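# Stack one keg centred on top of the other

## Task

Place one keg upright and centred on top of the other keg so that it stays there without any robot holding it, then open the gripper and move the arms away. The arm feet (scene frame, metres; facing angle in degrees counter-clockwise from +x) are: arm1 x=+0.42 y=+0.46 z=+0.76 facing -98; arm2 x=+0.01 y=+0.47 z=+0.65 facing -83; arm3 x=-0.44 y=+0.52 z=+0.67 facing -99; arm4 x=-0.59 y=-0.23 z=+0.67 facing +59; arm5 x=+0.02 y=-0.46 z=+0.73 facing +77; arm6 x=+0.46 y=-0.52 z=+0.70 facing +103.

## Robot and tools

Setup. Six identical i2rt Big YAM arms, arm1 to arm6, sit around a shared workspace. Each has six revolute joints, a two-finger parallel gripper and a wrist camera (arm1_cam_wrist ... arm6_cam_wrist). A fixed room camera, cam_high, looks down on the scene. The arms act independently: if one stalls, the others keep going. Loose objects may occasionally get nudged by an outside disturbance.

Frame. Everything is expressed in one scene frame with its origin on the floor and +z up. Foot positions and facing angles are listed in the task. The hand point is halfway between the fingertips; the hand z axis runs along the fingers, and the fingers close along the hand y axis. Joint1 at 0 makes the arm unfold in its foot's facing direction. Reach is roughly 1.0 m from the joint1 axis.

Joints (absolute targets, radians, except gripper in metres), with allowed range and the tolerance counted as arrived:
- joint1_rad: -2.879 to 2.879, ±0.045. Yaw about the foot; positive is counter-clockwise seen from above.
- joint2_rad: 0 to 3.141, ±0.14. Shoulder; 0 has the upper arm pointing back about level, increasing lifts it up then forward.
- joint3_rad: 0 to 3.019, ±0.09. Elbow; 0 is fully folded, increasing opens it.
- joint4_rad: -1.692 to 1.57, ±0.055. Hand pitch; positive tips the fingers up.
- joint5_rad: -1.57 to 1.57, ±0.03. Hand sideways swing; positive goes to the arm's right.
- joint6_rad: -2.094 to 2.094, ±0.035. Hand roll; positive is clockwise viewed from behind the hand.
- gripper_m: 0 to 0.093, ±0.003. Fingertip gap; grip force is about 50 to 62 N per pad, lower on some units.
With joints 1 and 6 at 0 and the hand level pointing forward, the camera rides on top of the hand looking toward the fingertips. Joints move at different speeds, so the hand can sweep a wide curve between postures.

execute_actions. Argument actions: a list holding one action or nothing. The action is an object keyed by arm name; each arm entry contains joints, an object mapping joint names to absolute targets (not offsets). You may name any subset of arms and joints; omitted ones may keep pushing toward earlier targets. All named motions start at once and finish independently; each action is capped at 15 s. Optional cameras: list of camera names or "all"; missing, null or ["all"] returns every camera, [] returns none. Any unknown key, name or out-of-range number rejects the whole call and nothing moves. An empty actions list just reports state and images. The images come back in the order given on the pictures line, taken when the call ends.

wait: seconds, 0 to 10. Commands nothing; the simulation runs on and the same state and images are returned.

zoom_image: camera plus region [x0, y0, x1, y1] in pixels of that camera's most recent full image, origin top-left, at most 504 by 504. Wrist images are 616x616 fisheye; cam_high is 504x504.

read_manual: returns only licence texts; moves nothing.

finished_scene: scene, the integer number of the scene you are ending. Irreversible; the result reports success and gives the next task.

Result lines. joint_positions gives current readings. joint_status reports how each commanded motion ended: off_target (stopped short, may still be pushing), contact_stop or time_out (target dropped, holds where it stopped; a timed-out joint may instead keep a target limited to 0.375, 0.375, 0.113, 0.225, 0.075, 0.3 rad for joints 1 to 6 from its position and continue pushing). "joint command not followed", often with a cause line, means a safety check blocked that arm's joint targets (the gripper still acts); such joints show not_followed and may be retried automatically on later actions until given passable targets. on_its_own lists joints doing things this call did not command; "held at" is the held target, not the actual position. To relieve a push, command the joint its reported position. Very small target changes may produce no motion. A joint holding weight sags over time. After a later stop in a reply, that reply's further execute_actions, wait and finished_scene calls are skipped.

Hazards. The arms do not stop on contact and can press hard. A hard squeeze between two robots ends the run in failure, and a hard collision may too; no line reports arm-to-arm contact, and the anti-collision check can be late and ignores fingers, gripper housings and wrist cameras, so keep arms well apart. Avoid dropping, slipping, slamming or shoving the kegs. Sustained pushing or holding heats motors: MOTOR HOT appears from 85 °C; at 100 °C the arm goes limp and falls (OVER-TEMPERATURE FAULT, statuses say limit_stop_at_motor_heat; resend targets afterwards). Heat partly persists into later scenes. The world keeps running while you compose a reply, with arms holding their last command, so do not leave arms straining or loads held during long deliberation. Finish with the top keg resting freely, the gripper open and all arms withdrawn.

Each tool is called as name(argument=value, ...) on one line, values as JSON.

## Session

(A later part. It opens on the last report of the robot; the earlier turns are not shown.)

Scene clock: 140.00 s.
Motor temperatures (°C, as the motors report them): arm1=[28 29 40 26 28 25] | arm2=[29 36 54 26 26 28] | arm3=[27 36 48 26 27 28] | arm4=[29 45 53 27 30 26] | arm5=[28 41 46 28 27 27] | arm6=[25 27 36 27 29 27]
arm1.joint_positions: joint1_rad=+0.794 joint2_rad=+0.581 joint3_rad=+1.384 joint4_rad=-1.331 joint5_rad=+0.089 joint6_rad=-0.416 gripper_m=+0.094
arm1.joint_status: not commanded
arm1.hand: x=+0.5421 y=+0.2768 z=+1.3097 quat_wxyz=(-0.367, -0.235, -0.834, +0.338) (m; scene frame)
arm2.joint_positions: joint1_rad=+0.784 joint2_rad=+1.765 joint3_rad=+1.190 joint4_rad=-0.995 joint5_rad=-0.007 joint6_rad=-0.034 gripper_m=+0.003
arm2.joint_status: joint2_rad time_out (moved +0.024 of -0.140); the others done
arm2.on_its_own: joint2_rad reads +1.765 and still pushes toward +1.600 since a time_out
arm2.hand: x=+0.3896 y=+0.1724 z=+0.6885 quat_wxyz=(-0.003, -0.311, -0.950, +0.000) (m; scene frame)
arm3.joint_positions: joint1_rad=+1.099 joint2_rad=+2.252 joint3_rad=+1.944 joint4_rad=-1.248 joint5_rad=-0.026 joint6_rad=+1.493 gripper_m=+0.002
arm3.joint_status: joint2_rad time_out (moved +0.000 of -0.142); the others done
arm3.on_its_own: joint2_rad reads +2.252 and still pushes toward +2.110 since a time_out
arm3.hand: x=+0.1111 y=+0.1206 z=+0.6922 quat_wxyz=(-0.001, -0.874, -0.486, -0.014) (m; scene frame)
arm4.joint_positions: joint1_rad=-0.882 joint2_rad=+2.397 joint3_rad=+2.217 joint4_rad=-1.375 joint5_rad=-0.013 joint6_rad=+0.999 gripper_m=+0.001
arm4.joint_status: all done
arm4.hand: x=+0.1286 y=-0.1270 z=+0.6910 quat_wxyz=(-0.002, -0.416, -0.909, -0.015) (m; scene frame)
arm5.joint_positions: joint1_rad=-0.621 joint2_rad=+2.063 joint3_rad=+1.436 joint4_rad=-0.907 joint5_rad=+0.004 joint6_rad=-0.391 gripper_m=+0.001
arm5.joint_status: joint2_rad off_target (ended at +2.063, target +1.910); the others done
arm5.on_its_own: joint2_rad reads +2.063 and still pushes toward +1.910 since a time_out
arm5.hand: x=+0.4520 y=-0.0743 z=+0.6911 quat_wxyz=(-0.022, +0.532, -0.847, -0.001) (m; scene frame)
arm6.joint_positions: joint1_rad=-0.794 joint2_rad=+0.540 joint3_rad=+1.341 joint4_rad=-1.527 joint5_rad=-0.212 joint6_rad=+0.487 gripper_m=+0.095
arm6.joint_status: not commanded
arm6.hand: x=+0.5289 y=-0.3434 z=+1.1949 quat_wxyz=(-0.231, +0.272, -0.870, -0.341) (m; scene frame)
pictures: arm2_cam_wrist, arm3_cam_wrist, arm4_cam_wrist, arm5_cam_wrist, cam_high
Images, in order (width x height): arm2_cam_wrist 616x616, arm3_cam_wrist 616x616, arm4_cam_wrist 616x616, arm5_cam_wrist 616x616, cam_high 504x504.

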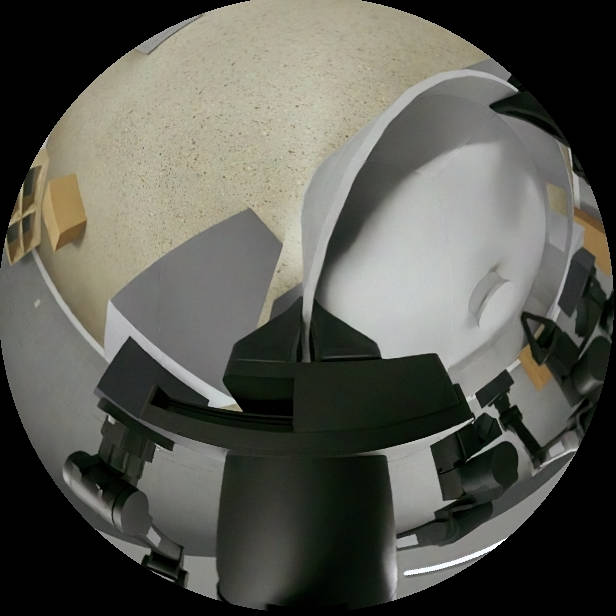

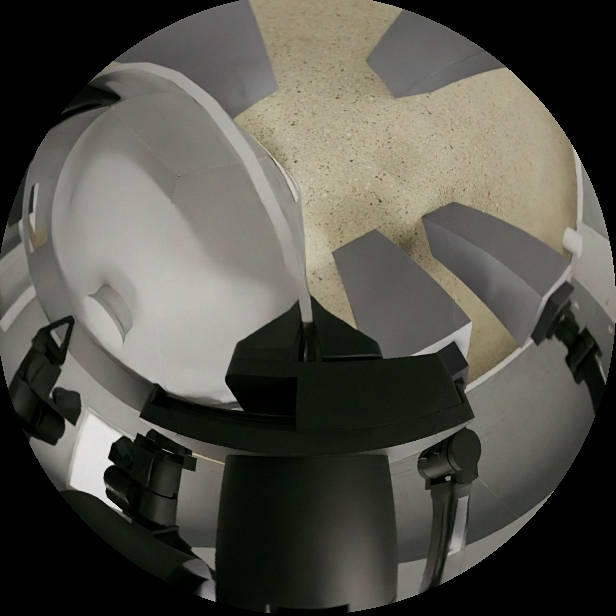

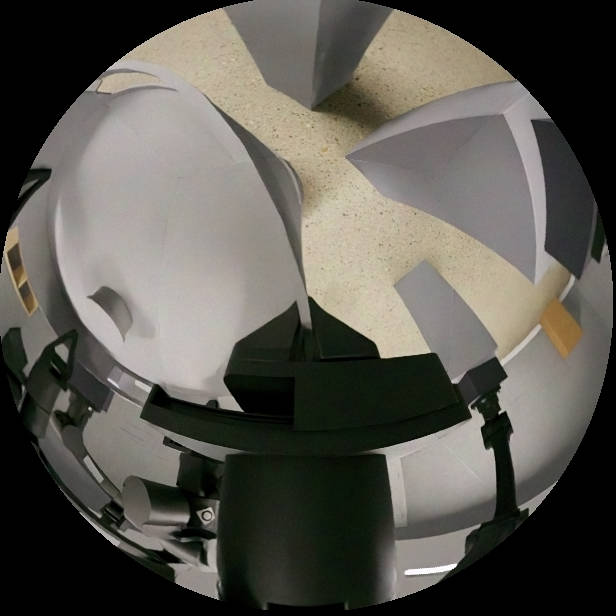

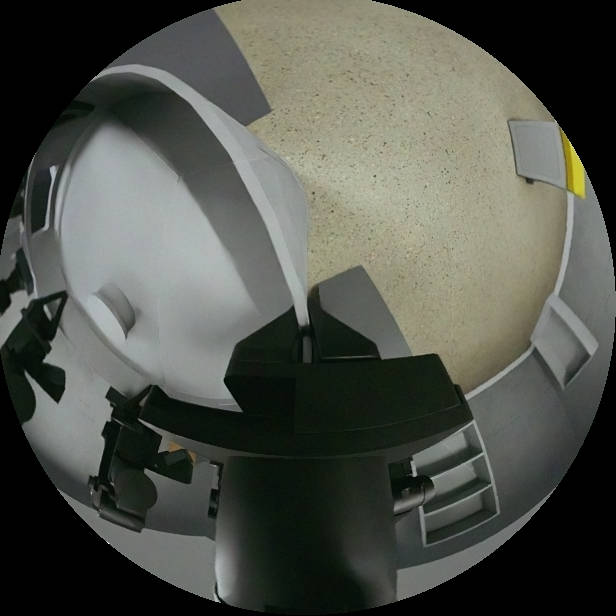

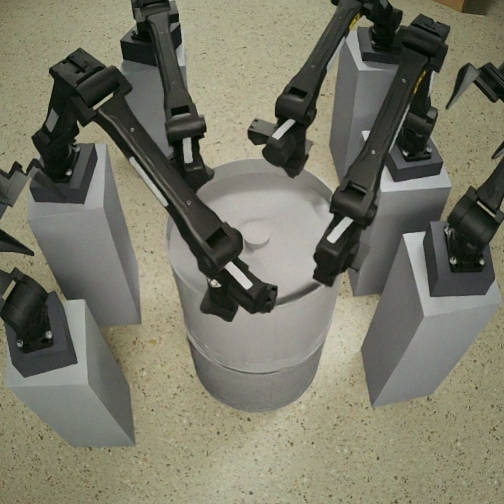

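Well aligned. Lower with the shoulders.

execute_actions(actions=[{"arm2":{"joints":{"joint2_rad":1.65,"joint3_rad":1.245}},"arm3":{"joints":{"joint2_rad":2.165,"joint3_rad":1.99}},"arm4":{"joints":{"joint2_rad":2.315,"joint3_rad":2.26}},"arm5":{"joints":{"joint2_rad":1.955,"joint3_rad":1.485}}}], cameras=[])

execute_actions(actions=[{"arm2":{"joints":{"joint2_rad":1.72,"joint3_rad":1.22}},"arm3":{"joints":{"joint2_rad":2.22,"joint3_rad":1.97}},"arm4":{"joints":{"joint2_rad":2.37,"joint3_rad":2.24}},"arm5":{"joints":{"joint2_rad":2.02,"joint3_rad":1.465}}}], cameras=["cam_high","arm4_cam_wrist","arm5_cam_wrist"])

zoom_image(camera="cam_high", region=[150,240,370,430])

zoom_image(camera="arm4_cam_wrist", region=[220,100,360,280])

zoom_image(camera="arm5_cam_wrist", region=[230,110,370,290])

Scene clock: 148.53 s.
Motor temperatures (°C, as the motors report them): arm1=[28 29 40 26 28 25] | arm2=[29 36 51 26 26 28] | arm3=[27 37 46 26 27 28] | arm4=[29 46 50 27 30 26] | arm5=[28 41 45 28 27 27] | arm6=[25 27 36 27 29 27]
arm1.joint_positions: joint1_rad=+0.794 joint2_rad=+0.581 joint3_rad=+1.384 joint4_rad=-1.331 joint5_rad=+0.089 joint6_rad=-0.416 gripper_m=+0.094
arm1.joint_status: not commanded
arm1.hand: x=+0.5421 y=+0.2768 z=+1.3097 quat_wxyz=(-0.367, -0.235, -0.834, +0.338) (m; scene frame)
arm2.joint_positions: joint1_rad=+0.784 joint2_rad=+1.777 joint3_rad=+1.190 joint4_rad=-0.995 joint5_rad=-0.003 joint6_rad=-0.035 gripper_m=+0.002
arm2.joint_status: all done
arm2.hand: x=+0.3883 y=+0.1726 z=+0.6828 quat_wxyz=(+0.003, -0.311, -0.950, +0.000) (m; scene frame)
arm3.joint_positions: joint1_rad=+1.099 joint2_rad=+2.252 joint3_rad=+1.941 joint4_rad=-1.248 joint5_rad=-0.019 joint6_rad=+1.493 gripper_m=+0.002
arm3.joint_status: all done
arm3.hand: x=+0.1097 y=+0.1203 z=+0.6912 quat_wxyz=(-0.001, -0.874, -0.486, -0.011) (m; scene frame)
arm4.joint_positions: joint1_rad=-0.882 joint2_rad=+2.397 joint3_rad=+2.215 joint4_rad=-1.378 joint5_rad=-0.013 joint6_rad=+0.999 gripper_m=+0.001
arm4.joint_status: all done
arm4.hand: x=+0.1273 y=-0.1272 z=+0.6904 quat_wxyz=(+0.000, -0.416, -0.909, -0.014) (m; scene frame)
arm5.joint_positions: joint1_rad=-0.620 joint2_rad=+2.073 joint3_rad=+1.436 joint4_rad=-0.907 joint5_rad=+0.002 joint6_rad=-0.391 gripper_m=+0.001
arm5.joint_status: all done
arm5.hand: x=+0.4506 y=-0.0749 z=+0.6858 quat_wxyz=(-0.017, +0.532, -0.847, -0.001) (m; scene frame)
arm6.joint_positions: joint1_rad=-0.794 joint2_rad=+0.540 joint3_rad=+1.341 joint4_rad=-1.527 joint5_rad=-0.212 joint6_rad=+0.487 gripper_m=+0.095
arm6.joint_status: not commanded
arm6.hand: x=+0.5289 y=-0.3434 z=+1.1949 quat_wxyz=(-0.231, +0.272, -0.870, -0.341) (m; scene frame)
pictures: none
No camera images: the call's "cameras" was empty. Leave "cameras" out to get every camera's image.

Scene clock: 149.27 s.
Motor temperatures (°C, as the motors report them): arm1=[28 29 40 26 28 25] | arm2=[29 36 51 26 26 28] | arm3=[27 37 46 26 27 28] | arm4=[29 46 49 27 30 26] | arm5=[28 41 45 28 27 27] | arm6=[25 27 36 27 29 27]
arm1.joint_positions: joint1_rad=+0.794 joint2_rad=+0.581 joint3_rad=+1.384 joint4_rad=-1.331 joint5_rad=+0.089 joint6_rad=-0.416 gripper_m=+0.094
arm1.joint_status: not commanded
arm1.hand: x=+0.5421 y=+0.2768 z=+1.3097 quat_wxyz=(-0.367, -0.235, -0.834, +0.338) (m; scene frame)
arm2.joint_positions: joint1_rad=+0.784 joint2_rad=+1.795 joint3_rad=+1.188 joint4_rad=-0.992 joint5_rad=+0.000 joint6_rad=-0.035 gripper_m=+0.002
arm2.joint_status: all done
arm2.hand: x=+0.3864 y=+0.1734 z=+0.6736 quat_wxyz=(+0.012, -0.311, -0.950, -0.002) (m; scene frame)
arm3.joint_positions: joint1_rad=+1.102 joint2_rad=+2.260 joint3_rad=+1.938 joint4_rad=-1.246 joint5_rad=-0.008 joint6_rad=+1.494 gripper_m=+0.002
arm3.joint_status: all done
arm3.hand: x=+0.1084 y=+0.1211 z=+0.6848 quat_wxyz=(+0.001, -0.873, -0.487, -0.004) (m; scene frame)
arm4.joint_positions: joint1_rad=-0.880 joint2_rad=+2.400 joint3_rad=+2.214 joint4_rad=-1.381 joint5_rad=-0.007 joint6_rad=+1.003 gripper_m=+0.001
arm4.joint_status: all done
arm4.hand: x=+0.1257 y=-0.1271 z=+0.6880 quat_wxyz=(+0.002, -0.417, -0.909, -0.009) (m; scene frame)
arm5.joint_positions: joint1_rad=-0.618 joint2_rad=+2.083 joint3_rad=+1.436 joint4_rad=-0.907 joint5_rad=+0.003 joint6_rad=-0.387 gripper_m=+0.001
arm5.joint_status: all done
arm5.hand: x=+0.4486 y=-0.0754 z=+0.6799 quat_wxyz=(-0.012, +0.531, -0.847, +0.000) (m; scene frame)
arm6.joint_positions: joint1_rad=-0.794 joint2_rad=+0.540 joint3_rad=+1.341 joint4_rad=-1.527 joint5_rad=-0.212 joint6_rad=+0.487 gripper_m=+0.095
arm6.joint_status: not commanded
arm6.hand: x=+0.5289 y=-0.3434 z=+1.1949 quat_wxyz=(-0.231, +0.272, -0.870, -0.341) (m; scene frame)
pictures: arm4_cam_wrist, arm5_cam_wrist, cam_high
Images, in order (width x height): arm4_cam_wrist 616x616, arm5_cam_wrist 616x616, cam_high 504x504.

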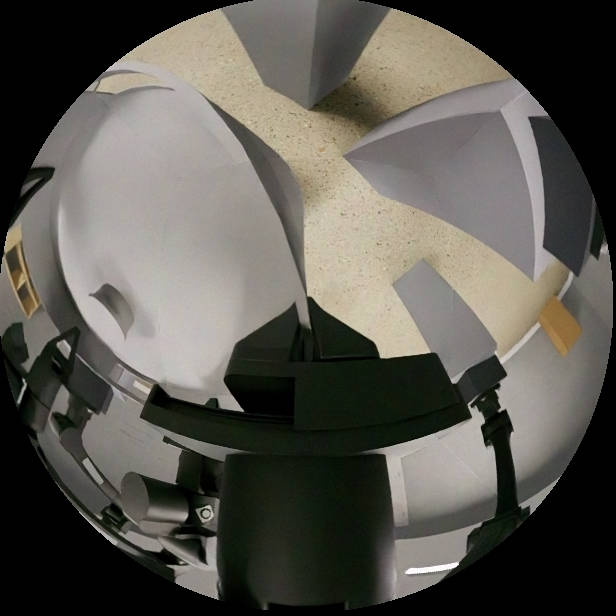

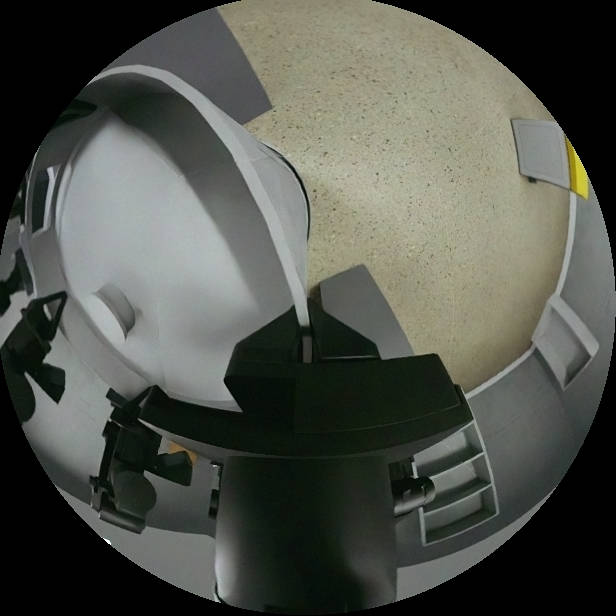

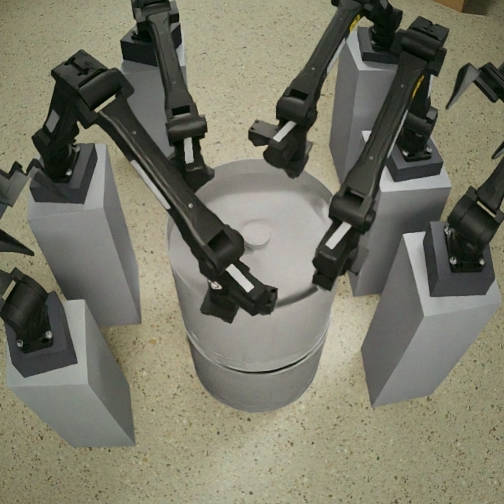

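Region (150, 240, 370, 430) of cam_high's 504x504 image, scaled by 2.291, with more detail than that image has; it fills the top 435 rows of this view, and the rest is white.

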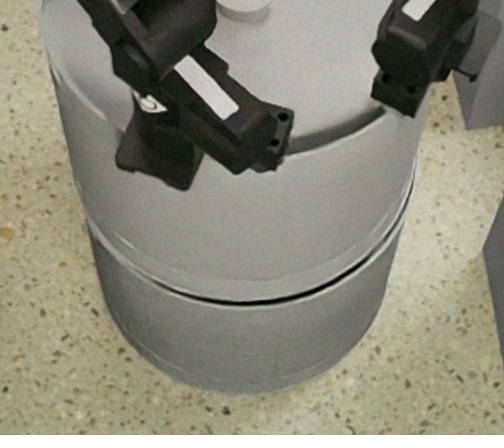

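Region (220, 100, 360, 280) of arm4_cam_wrist's 616x616 image, scaled by 2.800, with more detail than that image has.

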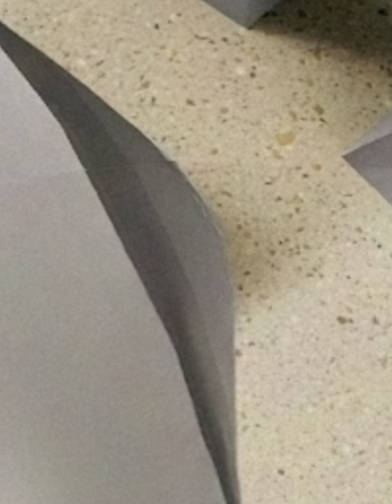

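Region (230, 110, 370, 290) of arm5_cam_wrist's 616x616 image, scaled by 2.800, with more detail than that image has.

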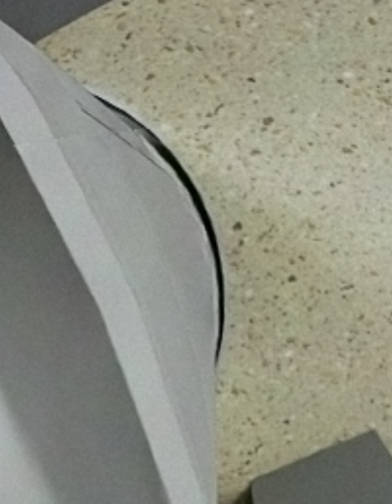

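execute_actions(actions=[{"arm2":{"joints":{"joint1_rad":0.83,"joint2_rad":1.57,"joint3_rad":1.31}},"arm3":{"joints":{"joint2_rad":2.15,"joint3_rad":2.045}},"arm4":{"joints":{"joint2_rad":2.30,"joint3_rad":2.32}},"arm5":{"joints":{"joint1_rad":-0.65,"joint2_rad":1.89,"joint3_rad":1.54}}}], cameras=["cam_high","arm4_cam_wrist","arm5_cam_wrist"])

zoom_image(camera="cam_high", region=[150,240,370,430])

zoom_image(camera="arm4_cam_wrist", region=[220,100,360,280])

zoom_image(camera="arm5_cam_wrist", region=[230,110,370,290])

Scene clock: 156.53 s.
Motor temperatures (°C, as the motors report them): arm1=[28 29 40 26 28 25] | arm2=[29 36 50 26 26 28] | arm3=[27 37 45 26 26 28] | arm4=[29 46 48 27 30 26] | arm5=[28 41 44 28 27 27] | arm6=[25 27 36 27 29 27]
arm1.joint_positions: joint1_rad=+0.794 joint2_rad=+0.581 joint3_rad=+1.384 joint4_rad=-1.331 joint5_rad=+0.089 joint6_rad=-0.416 gripper_m=+0.094
arm1.joint_status: not commanded
arm1.hand: x=+0.5421 y=+0.2768 z=+1.3097 quat_wxyz=(-0.367, -0.235, -0.834, +0.338) (m; scene frame)
arm2.joint_positions: joint1_rad=+0.787 joint2_rad=+1.789 joint3_rad=+1.188 joint4_rad=-0.987 joint5_rad=+0.008 joint6_rad=-0.034 gripper_m=+0.002
arm2.joint_status: joint2_rad time_out (moved -0.006 of -0.225); joint3_rad time_out (moved +0.000 of +0.122); the others done
arm2.on_its_own: joint2_rad reads +1.789 and still pushes toward +1.570 since a time_out; joint3_rad reads +1.188 and still pushes toward +1.301 since a time_out
arm2.hand: x=+0.3880 y=+0.1725 z=+0.6764 quat_wxyz=(+0.008, -0.310, -0.951, +0.004) (m; scene frame)
arm3.joint_positions: joint1_rad=+1.102 joint2_rad=+2.260 joint3_rad=+1.940 joint4_rad=-1.246 joint5_rad=-0.008 joint6_rad=+1.495 gripper_m=+0.002
arm3.joint_status: joint3_rad time_out (moved +0.002 of +0.107); the others done
arm3.on_its_own: joint3_rad reads +1.940 and still pushes toward +2.045 since a time_out
arm3.hand: x=+0.1091 y=+0.1207 z=+0.6855 quat_wxyz=(+0.000, -0.874, -0.487, -0.004) (m; scene frame)
arm4.joint_positions: joint1_rad=-0.880 joint2_rad=+2.398 joint3_rad=+2.214 joint4_rad=-1.382 joint5_rad=-0.006 joint6_rad=+1.004 gripper_m=+0.001
arm4.joint_status: joint3_rad time_out (moved +0.000 of +0.106); the others done
arm4.on_its_own: joint3_rad reads +2.214 and still pushes toward +2.320 since a time_out
arm4.hand: x=+0.1258 y=-0.1272 z=+0.6888 quat_wxyz=(+0.001, -0.418, -0.909, -0.009) (m; scene frame)
arm5.joint_positions: joint1_rad=-0.620 joint2_rad=+2.081 joint3_rad=+1.440 joint4_rad=-0.912 joint5_rad=+0.003 joint6_rad=-0.387 gripper_m=+0.001
arm5.joint_status: joint2_rad time_out (moved -0.002 of -0.193); joint3_rad time_out (moved +0.004 of +0.104); the others done
arm5.on_its_own: joint2_rad reads +2.081 and still pushes toward +1.890 since a time_out; joint3_rad reads +1.440 and still pushes toward +1.540 since a time_out
arm5.hand: x=+0.4500 y=-0.0753 z=+0.6827 quat_wxyz=(-0.013, +0.530, -0.848, +0.000) (m; scene frame)
arm6.joint_positions: joint1_rad=-0.794 joint2_rad=+0.540 joint3_rad=+1.341 joint4_rad=-1.527 joint5_rad=-0.212 joint6_rad=+0.487 gripper_m=+0.095
arm6.joint_status: not commanded
arm6.hand: x=+0.5289 y=-0.3434 z=+1.1949 quat_wxyz=(-0.231, +0.272, -0.870, -0.341) (m; scene frame)
pictures: arm4_cam_wrist, arm5_cam_wrist, cam_high
Images, in order (width x height): arm4_cam_wrist 616x616, arm5_cam_wrist 616x616, cam_high 504x504.

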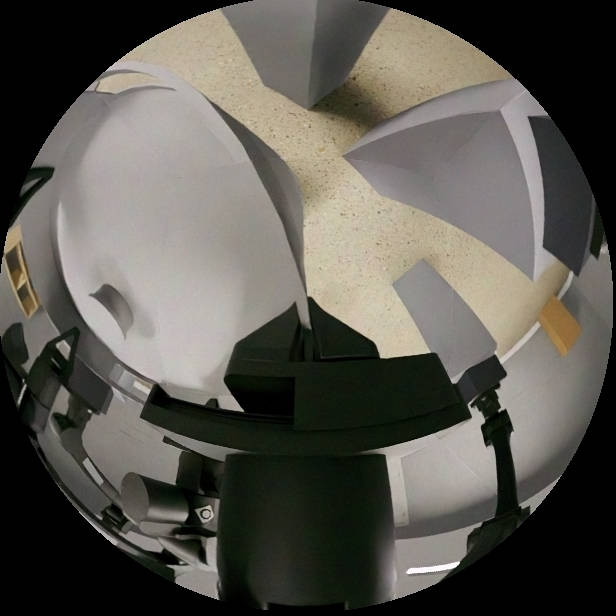

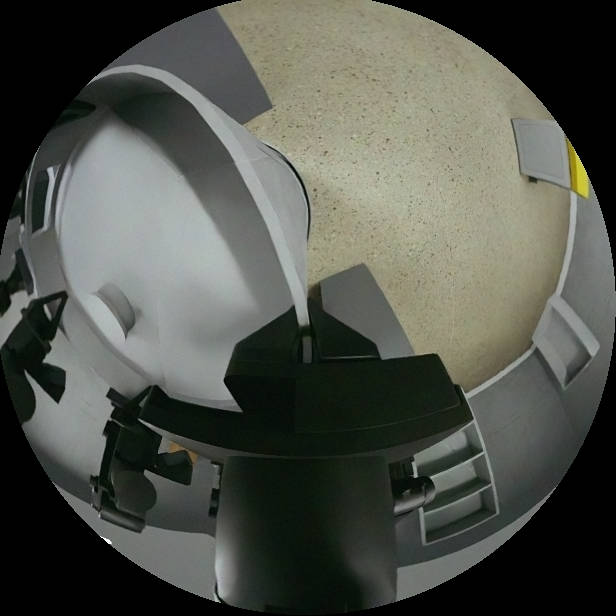

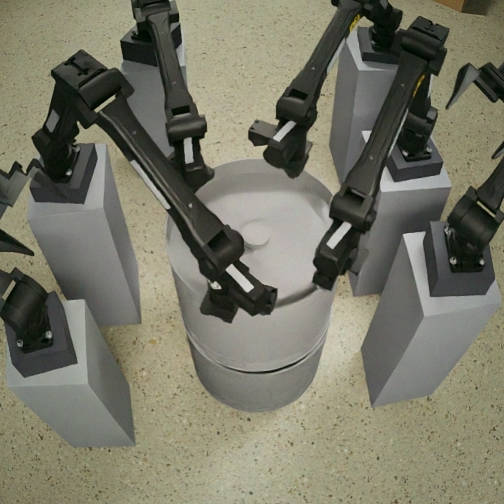

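Region (150, 240, 370, 430) of cam_high's 504x504 image, scaled by 2.291, with more detail than that image has; it fills the top 435 rows of this view, and the rest is white.

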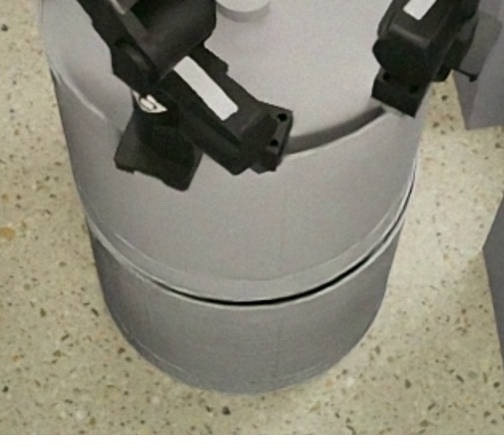

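Region (220, 100, 360, 280) of arm4_cam_wrist's 616x616 image, scaled by 2.800, with more detail than that image has.

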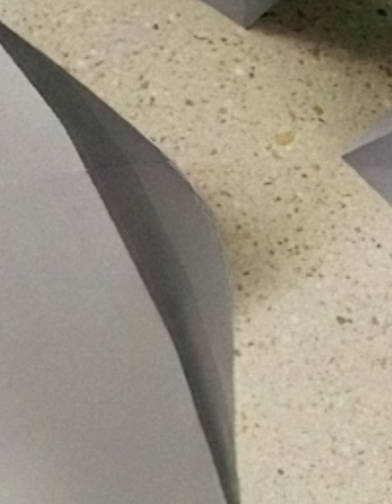

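Region (230, 110, 370, 290) of arm5_cam_wrist's 616x616 image, scaled by 2.800, with more detail than that image has.

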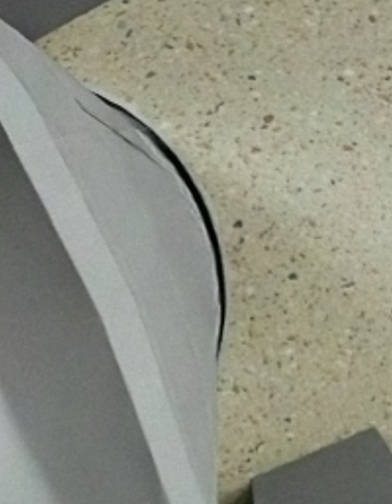

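Needs more lift on arms 2 and 5, without sideways push.

execute_actions(actions=[{"arm2":{"joints":{"joint1_rad":0.80,"joint2_rad":1.505,"joint3_rad":1.33}},"arm3":{"joints":{"joint2_rad":2.12,"joint3_rad":2.05}},"arm4":{"joints":{"joint2_rad":2.29,"joint3_rad":2.32}},"arm5":{"joints":{"joint1_rad":-0.63,"joint2_rad":1.84,"joint3_rad":1.55}}}], cameras=["cam_high"])

zoom_image(camera="cam_high", region=[150,240,370,430])

Scene clock: 162.27 s.
Motor temperatures (°C, as the motors report them): arm1=[28 29 40 26 28 25] | arm2=[29 37 52 26 26 28] | arm3=[27 37 46 26 26 28] | arm4=[29 46 50 27 30 26] | arm5=[28 42 45 28 27 27] | arm6=[25 27 36 27 29 27]
arm1.joint_positions: joint1_rad=+0.794 joint2_rad=+0.581 joint3_rad=+1.384 joint4_rad=-1.331 joint5_rad=+0.089 joint6_rad=-0.416 gripper_m=+0.094
arm1.joint_status: not commanded
arm1.hand: x=+0.5421 y=+0.2768 z=+1.3097 quat_wxyz=(-0.367, -0.235, -0.834, +0.338) (m; scene frame)
arm2.joint_positions: joint1_rad=+0.782 joint2_rad=+1.760 joint3_rad=+1.188 joint4_rad=-0.989 joint5_rad=-0.011 joint6_rad=-0.037 gripper_m=+0.002
arm2.joint_status: joint2_rad time_out (moved -0.029 of -0.284); joint3_rad time_out (moved +0.000 of +0.142); the others done
arm2.on_its_own: joint2_rad reads +1.760 and still pushes toward +1.505 since a time_out; joint3_rad reads +1.188 and still pushes toward +1.301 since a time_out
arm2.hand: x=+0.3903 y=+0.1716 z=+0.6900 quat_wxyz=(-0.008, -0.311, -0.951, +0.000) (m; scene frame)
arm3.joint_positions: joint1_rad=+1.098 joint2_rad=+2.255 joint3_rad=+1.943 joint4_rad=-1.246 joint5_rad=-0.027 joint6_rad=+1.491 gripper_m=+0.002
arm3.joint_status: joint3_rad time_out (moved +0.003 of +0.110); the others done
arm3.on_its_own: joint3_rad reads +1.943 and still pushes toward +2.050 since a time_out
arm3.hand: x=+0.1108 y=+0.1202 z=+0.6902 quat_wxyz=(+0.000, -0.873, -0.487, -0.015) (m; scene frame)
arm4.joint_positions: joint1_rad=-0.882 joint2_rad=+2.398 joint3_rad=+2.214 joint4_rad=-1.371 joint5_rad=-0.011 joint6_rad=+0.999 gripper_m=+0.001
arm4.joint_status: joint3_rad off_target (ended at +2.214, target +2.320); the others done
arm4.on_its_own: joint3_rad reads +2.214 and still pushes toward +2.320 since a time_out
arm4.hand: x=+0.1285 y=-0.1275 z=+0.6893 quat_wxyz=(-0.002, -0.416, -0.909, -0.014) (m; scene frame)
arm5.joint_positions: joint1_rad=-0.620 joint2_rad=+2.061 joint3_rad=+1.440 joint4_rad=-0.913 joint5_rad=+0.007 joint6_rad=-0.388 gripper_m=+0.001
arm5.joint_status: joint2_rad time_out (moved -0.019 of -0.241); joint3_rad time_out (moved +0.000 of +0.110); the others done
arm5.on_its_own: joint2_rad reads +2.061 and still pushes toward +1.840 since a time_out; joint3_rad reads +1.440 and still pushes toward +1.550 since a time_out
arm5.hand: x=+0.4525 y=-0.0736 z=+0.6933 quat_wxyz=(-0.022, +0.531, -0.847, +0.001) (m; scene frame)
arm6.joint_positions: joint1_rad=-0.794 joint2_rad=+0.540 joint3_rad=+1.341 joint4_rad=-1.527 joint5_rad=-0.212 joint6_rad=+0.487 gripper_m=+0.095
arm6.joint_status: not commanded
arm6.hand: x=+0.5289 y=-0.3434 z=+1.1949 quat_wxyz=(-0.231, +0.272, -0.870, -0.341) (m; scene frame)
pictures: cam_high
Images, in order (width x height): cam_high 504x504.

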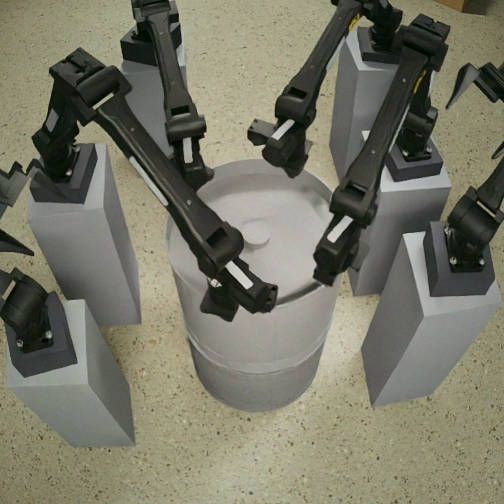

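Region (150, 240, 370, 430) of cam_high's 504x504 image, scaled by 2.291, with more detail than that image has; it fills the top 435 rows of this view, and the rest is white.

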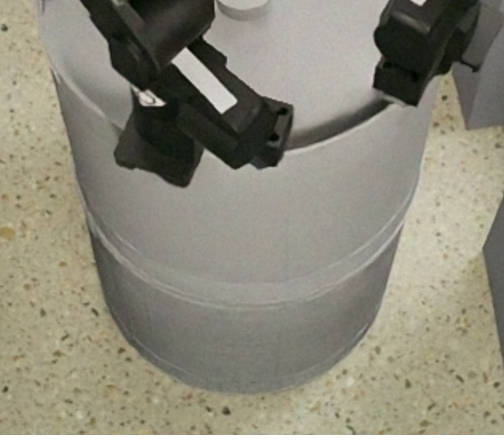

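execute_actions(actions=[{"arm2":{"joints":{"joint2_rad":1.635,"joint3_rad":1.26}},"arm3":{"joints":{"joint2_rad":2.215,"joint3_rad":2.0}},"arm4":{"joints":{"joint2_rad":2.375,"joint3_rad":2.27}},"arm5":{"joints":{"joint2_rad":1.95,"joint3_rad":1.50}}}], cameras=["cam_high","arm4_cam_wrist","arm5_cam_wrist"])

zoom_image(camera="cam_high", region=[150,240,370,430])

zoom_image(camera="arm4_cam_wrist", region=[220,100,360,280])

zoom_image(camera="arm5_cam_wrist", region=[230,110,370,290])

Scene clock: 168.43 s.
Motor temperatures (°C, as the motors report them): arm1=[28 29 41 26 28 25] | arm2=[29 39 53 26 26 28] | arm3=[27 37 47 26 27 28] | arm4=[29 47 52 27 30 26] | arm5=[28 43 46 28 27 27] | arm6=[25 27 36 27 29 27]
arm1.joint_positions: joint1_rad=+0.794 joint2_rad=+0.581 joint3_rad=+1.384 joint4_rad=-1.331 joint5_rad=+0.089 joint6_rad=-0.416 gripper_m=+0.094
arm1.joint_status: not commanded
arm1.hand: x=+0.5421 y=+0.2768 z=+1.3097 quat_wxyz=(-0.367, -0.235, -0.834, +0.338) (m; scene frame)
arm2.joint_positions: joint1_rad=+0.783 joint2_rad=+1.766 joint3_rad=+1.188 joint4_rad=-0.989 joint5_rad=-0.014 joint6_rad=-0.037 gripper_m=+0.002
arm2.joint_status: all done
arm2.hand: x=+0.3902 y=+0.1727 z=+0.6870 quat_wxyz=(-0.005, -0.310, -0.951, -0.003) (m; scene frame)
arm3.joint_positions: joint1_rad=+1.100 joint2_rad=+2.256 joint3_rad=+1.943 joint4_rad=-1.245 joint5_rad=-0.026 joint6_rad=+1.491 gripper_m=+0.002
arm3.joint_status: all done
arm3.hand: x=+0.1113 y=+0.1209 z=+0.6892 quat_wxyz=(+0.000, -0.873, -0.487, -0.014) (m; scene frame)
arm4.joint_positions: joint1_rad=-0.881 joint2_rad=+2.400 joint3_rad=+2.214 joint4_rad=-1.369 joint5_rad=-0.011 joint6_rad=+0.999 gripper_m=+0.001
arm4.joint_status: all done
arm4.hand: x=+0.1288 y=-0.1270 z=+0.6880 quat_wxyz=(-0.002, -0.416, -0.909, -0.015) (m; scene frame)
arm5.joint_positions: joint1_rad=-0.620 joint2_rad=+2.066 joint3_rad=+1.440 joint4_rad=-0.910 joint5_rad=+0.007 joint6_rad=-0.388 gripper_m=+0.001
arm5.joint_status: all done
arm5.hand: x=+0.4526 y=-0.0737 z=+0.6910 quat_wxyz=(-0.021, +0.531, -0.847, +0.001) (m; scene frame)
arm6.joint_positions: joint1_rad=-0.794 joint2_rad=+0.540 joint3_rad=+1.341 joint4_rad=-1.527 joint5_rad=-0.212 joint6_rad=+0.487 gripper_m=+0.095
arm6.joint_status: not commanded
arm6.hand: x=+0.5289 y=-0.3434 z=+1.1949 quat_wxyz=(-0.231, +0.272, -0.870, -0.341) (m; scene frame)
pictures: arm4_cam_wrist, arm5_cam_wrist, cam_high
Images, in order (width x height): arm4_cam_wrist 616x616, arm5_cam_wrist 616x616, cam_high 504x504.

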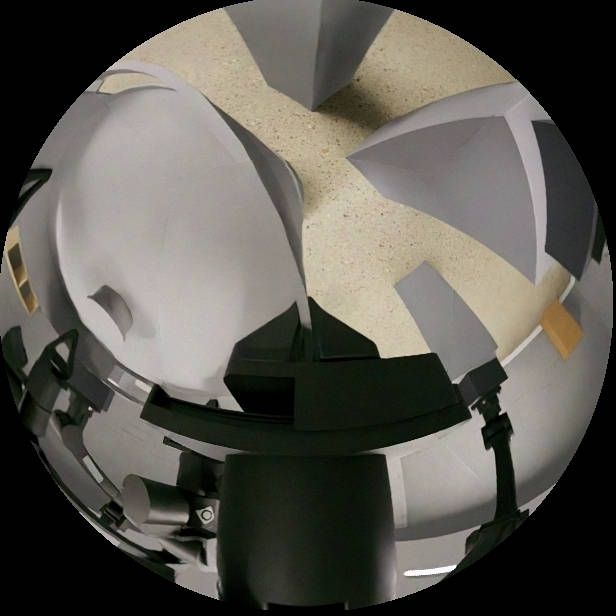

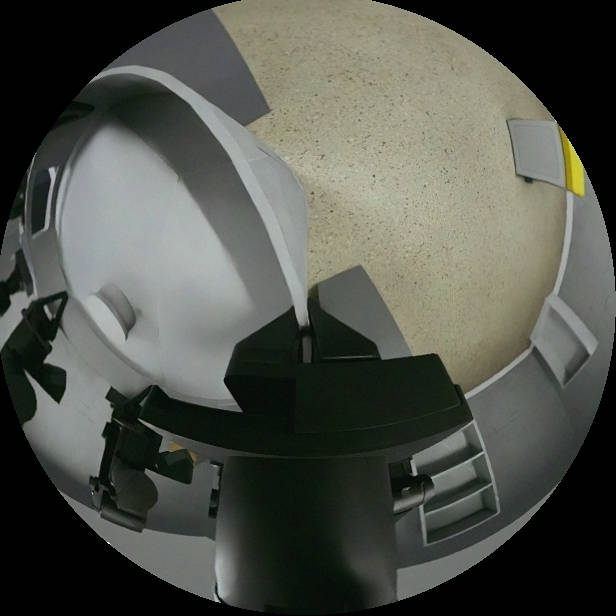

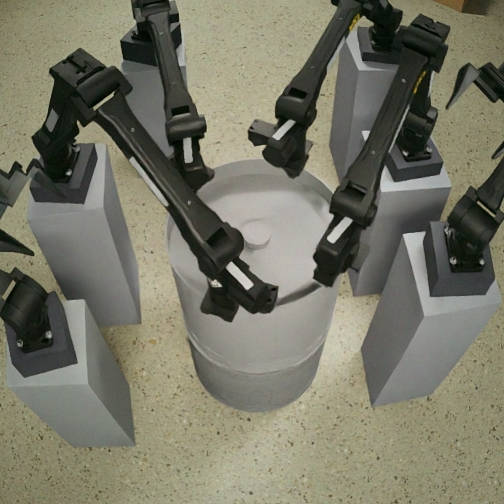

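Region (150, 240, 370, 430) of cam_high's 504x504 image, scaled by 2.291, with more detail than that image has; it fills the top 435 rows of this view, and the rest is white.

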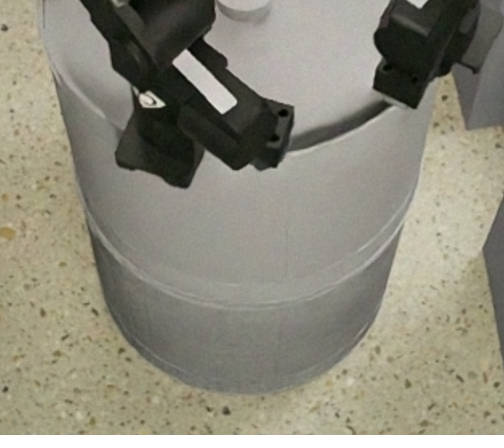

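Region (220, 100, 360, 280) of arm4_cam_wrist's 616x616 image, scaled by 2.800, with more detail than that image has.

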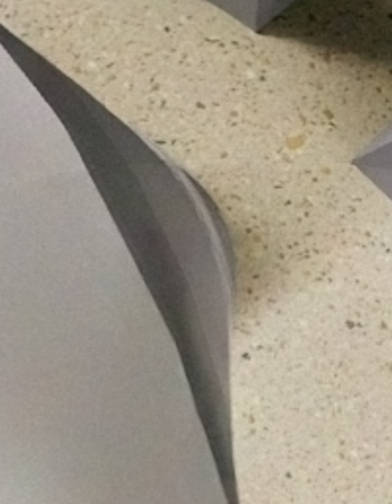

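Region (230, 110, 370, 290) of arm5_cam_wrist's 616x616 image, scaled by 2.800, with more detail than that image has.

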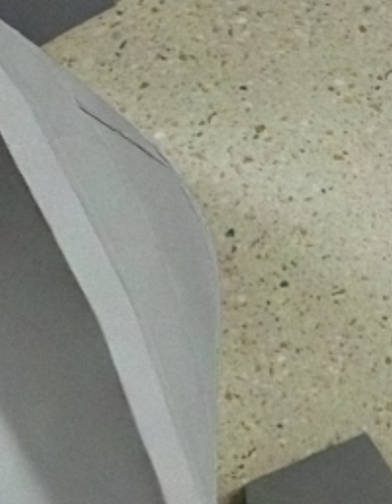

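execute_actions(actions=[{"arm2":{"joints":{"joint2_rad":1.665}},"arm3":{"joints":{"joint2_rad":2.25,"joint3_rad":1.98}},"arm4":{"joints":{"joint2_rad":2.40,"joint3_rad":2.25}},"arm5":{"joints":{"joint2_rad":1.995}}}], cameras=["cam_high","arm5_cam_wrist"])

zoom_image(camera="cam_high", region=[150,240,370,430])

zoom_image(camera="arm5_cam_wrist", region=[230,110,370,290])

Scene clock: 172.43 s.
Motor temperatures (°C, as the motors report them): arm1=[28 29 41 26 28 25] | arm2=[29 38 52 26 26 28] | arm3=[27 37 46 26 27 28] | arm4=[29 46 51 27 30 26] | arm5=[28 43 46 28 27 27] | arm6=[25 27 36 27 29 27]
arm1.joint_positions: joint1_rad=+0.794 joint2_rad=+0.581 joint3_rad=+1.384 joint4_rad=-1.331 joint5_rad=+0.089 joint6_rad=-0.416 gripper_m=+0.094
arm1.joint_status: not commanded
arm1.hand: x=+0.5421 y=+0.2768 z=+1.3097 quat_wxyz=(-0.367, -0.235, -0.834, +0.338) (m; scene frame)
arm2.joint_positions: joint1_rad=+0.785 joint2_rad=+1.774 joint3_rad=+1.188 joint4_rad=-0.989 joint5_rad=-0.012 joint6_rad=-0.037 gripper_m=+0.002
arm2.joint_status: all done
arm2.hand: x=+0.3901 y=+0.1737 z=+0.6836 quat_wxyz=(-0.002, -0.309, -0.951, -0.003) (m; scene frame)
arm3.joint_positions: joint1_rad=+1.102 joint2_rad=+2.260 joint3_rad=+1.943 joint4_rad=-1.245 joint5_rad=-0.022 joint6_rad=+1.491 gripper_m=+0.002
arm3.joint_status: all done
arm3.hand: x=+0.1114 y=+0.1217 z=+0.6871 quat_wxyz=(+0.001, -0.873, -0.488, -0.012) (m; scene frame)
arm4.joint_positions: joint1_rad=-0.881 joint2_rad=+2.401 joint3_rad=+2.214 joint4_rad=-1.367 joint5_rad=-0.011 joint6_rad=+0.999 gripper_m=+0.001
arm4.joint_status: all done
arm4.hand: x=+0.1291 y=-0.1267 z=+0.6872 quat_wxyz=(-0.003, -0.416, -0.909, -0.015) (m; scene frame)
arm5.joint_positions: joint1_rad=-0.620 joint2_rad=+2.072 joint3_rad=+1.440 joint4_rad=-0.908 joint5_rad=+0.007 joint6_rad=-0.388 gripper_m=+0.001
arm5.joint_status: all done
arm5.hand: x=+0.4524 y=-0.0743 z=+0.6874 quat_wxyz=(-0.019, +0.531, -0.847, +0.002) (m; scene frame)
arm6.joint_positions: joint1_rad=-0.794 joint2_rad=+0.540 joint3_rad=+1.341 joint4_rad=-1.527 joint5_rad=-0.212 joint6_rad=+0.487 gripper_m=+0.095
arm6.joint_status: not commanded
arm6.hand: x=+0.5289 y=-0.3434 z=+1.1949 quat_wxyz=(-0.231, +0.272, -0.870, -0.341) (m; scene frame)
pictures: arm5_cam_wrist, cam_high
Images, in order (width x height): arm5_cam_wrist 616x616, cam_high 504x504.

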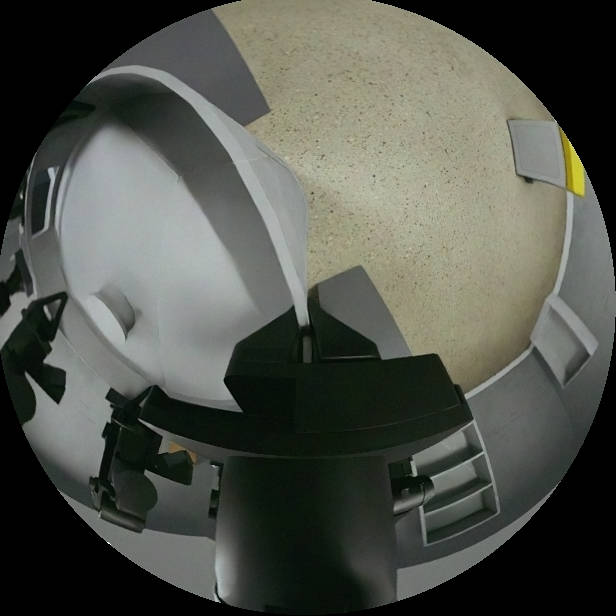

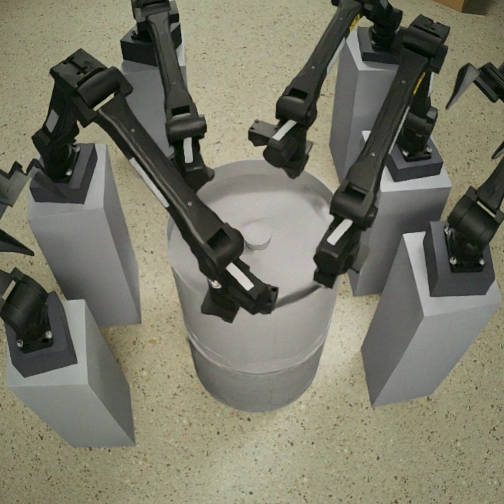

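Region (150, 240, 370, 430) of cam_high's 504x504 image, scaled by 2.291, with more detail than that image has; it fills the top 435 rows of this view, and the rest is white.

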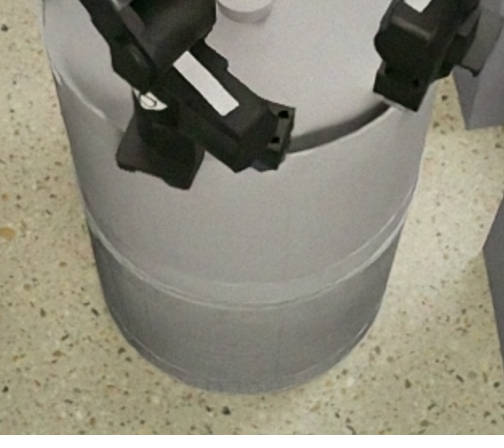

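Region (230, 110, 370, 290) of arm5_cam_wrist's 616x616 image, scaled by 2.800, with more detail than that image has.

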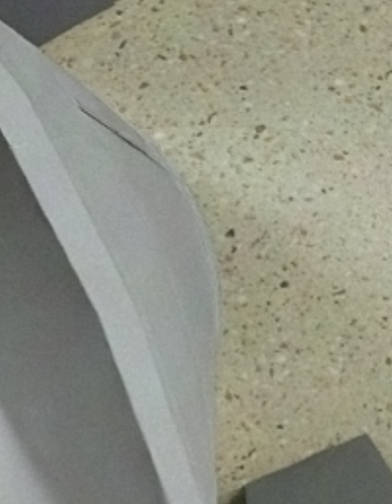

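execute_actions(actions=[{"arm2":{"joints":{"joint2_rad":1.72,"joint3_rad":1.235}},"arm3":{"joints":{"joint2_rad":2.265,"joint3_rad":1.96}},"arm4":{"joints":{"joint2_rad":2.41,"joint3_rad":2.23}},"arm5":{"joints":{"joint2_rad":2.05,"joint3_rad":1.475}}}], cameras=["cam_high","arm5_cam_wrist","arm2_cam_wrist"])

zoom_image(camera="cam_high", region=[150,240,370,430])

zoom_image(camera="arm5_cam_wrist", region=[230,110,370,290])

zoom_image(camera="arm2_cam_wrist", region=[260,110,400,290])

Scene clock: 177.90 s.
Motor temperatures (°C, as the motors report them): arm1=[28 29 41 26 28 25] | arm2=[29 38 52 26 26 28] | arm3=[27 37 45 26 27 28] | arm4=[29 45 49 27 30 26] | arm5=[28 42 45 28 27 27] | arm6=[25 27 36 27 29 27]
arm1.joint_positions: joint1_rad=+0.794 joint2_rad=+0.581 joint3_rad=+1.384 joint4_rad=-1.331 joint5_rad=+0.089 joint6_rad=-0.416 gripper_m=+0.094
arm1.joint_status: not commanded
arm1.hand: x=+0.5421 y=+0.2768 z=+1.3097 quat_wxyz=(-0.367, -0.235, -0.834, +0.338) (m; scene frame)
arm2.joint_positions: joint1_rad=+0.789 joint2_rad=+1.795 joint3_rad=+1.188 joint4_rad=-0.989 joint5_rad=-0.002 joint6_rad=-0.035 gripper_m=+0.002
arm2.joint_status: all done
arm2.hand: x=+0.3886 y=+0.1754 z=+0.6738 quat_wxyz=(+0.010, -0.308, -0.951, -0.002) (m; scene frame)
arm3.joint_positions: joint1_rad=+1.104 joint2_rad=+2.264 joint3_rad=+1.942 joint4_rad=-1.245 joint5_rad=-0.010 joint6_rad=+1.493 gripper_m=+0.002
arm3.joint_status: all done
arm3.hand: x=+0.1103 y=+0.1220 z=+0.6833 quat_wxyz=(+0.001, -0.873, -0.489, -0.005) (m; scene frame)
arm4.joint_positions: joint1_rad=-0.879 joint2_rad=+2.402 joint3_rad=+2.214 joint4_rad=-1.369 joint5_rad=-0.008 joint6_rad=+1.001 gripper_m=+0.001
arm4.joint_status: all done
arm4.hand: x=+0.1285 y=-0.1262 z=+0.6864 quat_wxyz=(-0.002, -0.416, -0.909, -0.013) (m; scene frame)
arm5.joint_positions: joint1_rad=-0.619 joint2_rad=+2.089 joint3_rad=+1.446 joint4_rad=-0.907 joint5_rad=+0.005 joint6_rad=-0.388 gripper_m=+0.001
arm5.joint_status: all done
arm5.hand: x=+0.4516 y=-0.0734 z=+0.6797 quat_wxyz=(-0.014, +0.532, -0.847, +0.001) (m; scene frame)
arm6.joint_positions: joint1_rad=-0.794 joint2_rad=+0.540 joint3_rad=+1.341 joint4_rad=-1.527 joint5_rad=-0.212 joint6_rad=+0.487 gripper_m=+0.095
arm6.joint_status: not commanded
arm6.hand: x=+0.5289 y=-0.3434 z=+1.1949 quat_wxyz=(-0.231, +0.272, -0.870, -0.341) (m; scene frame)
pictures: arm2_cam_wrist, arm5_cam_wrist, cam_high
Images, in order (width x height): arm2_cam_wrist 616x616, arm5_cam_wrist 616x616, cam_high 504x504.

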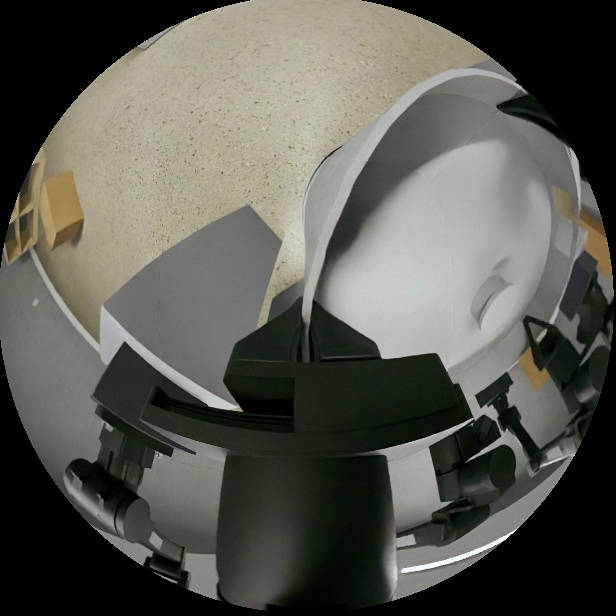

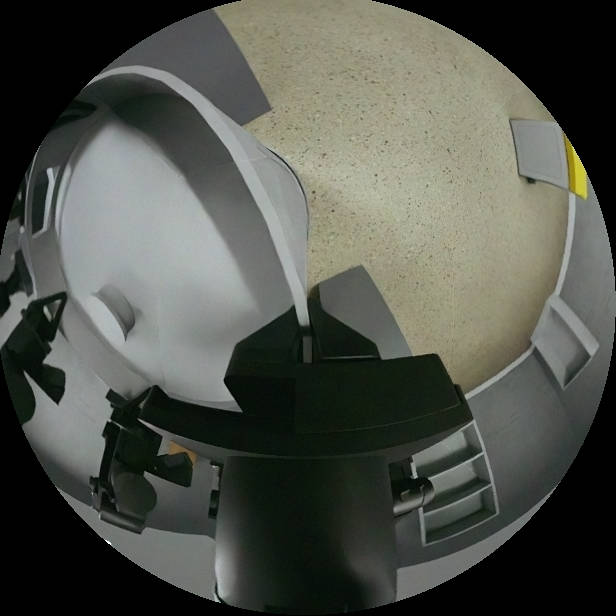

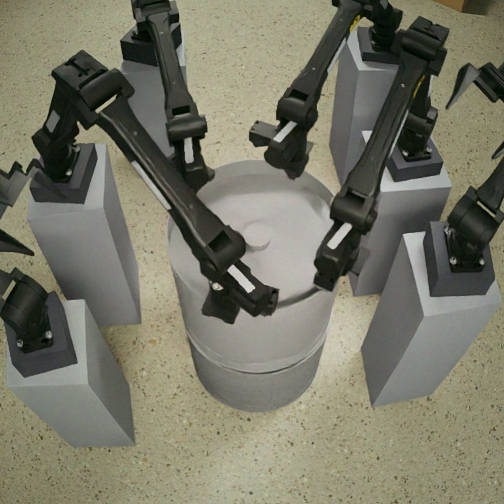

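Region (150, 240, 370, 430) of cam_high's 504x504 image, scaled by 2.291, with more detail than that image has; it fills the top 435 rows of this view, and the rest is white.

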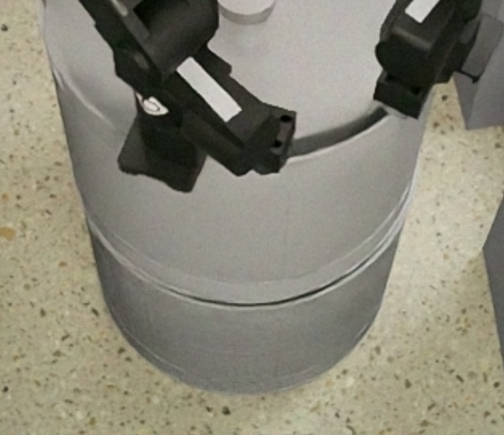

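Region (230, 110, 370, 290) of arm5_cam_wrist's 616x616 image, scaled by 2.800, with more detail than that image has.

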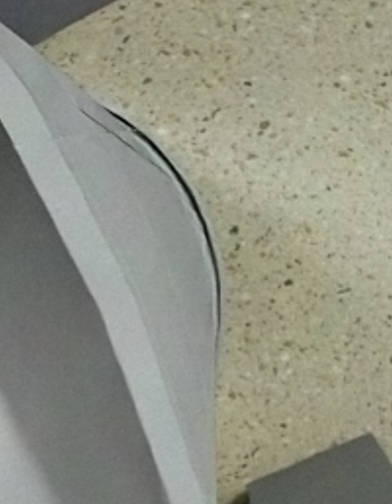

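Region (260, 110, 400, 290) of arm2_cam_wrist's 616x616 image, scaled by 2.800, with more detail than that image has.

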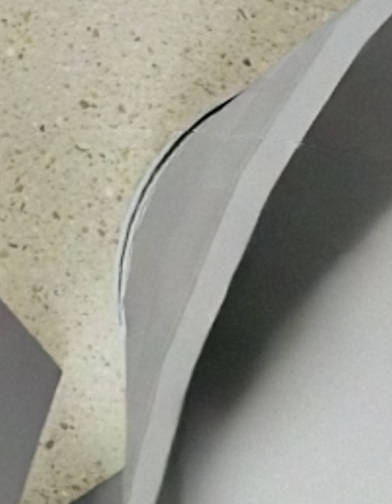

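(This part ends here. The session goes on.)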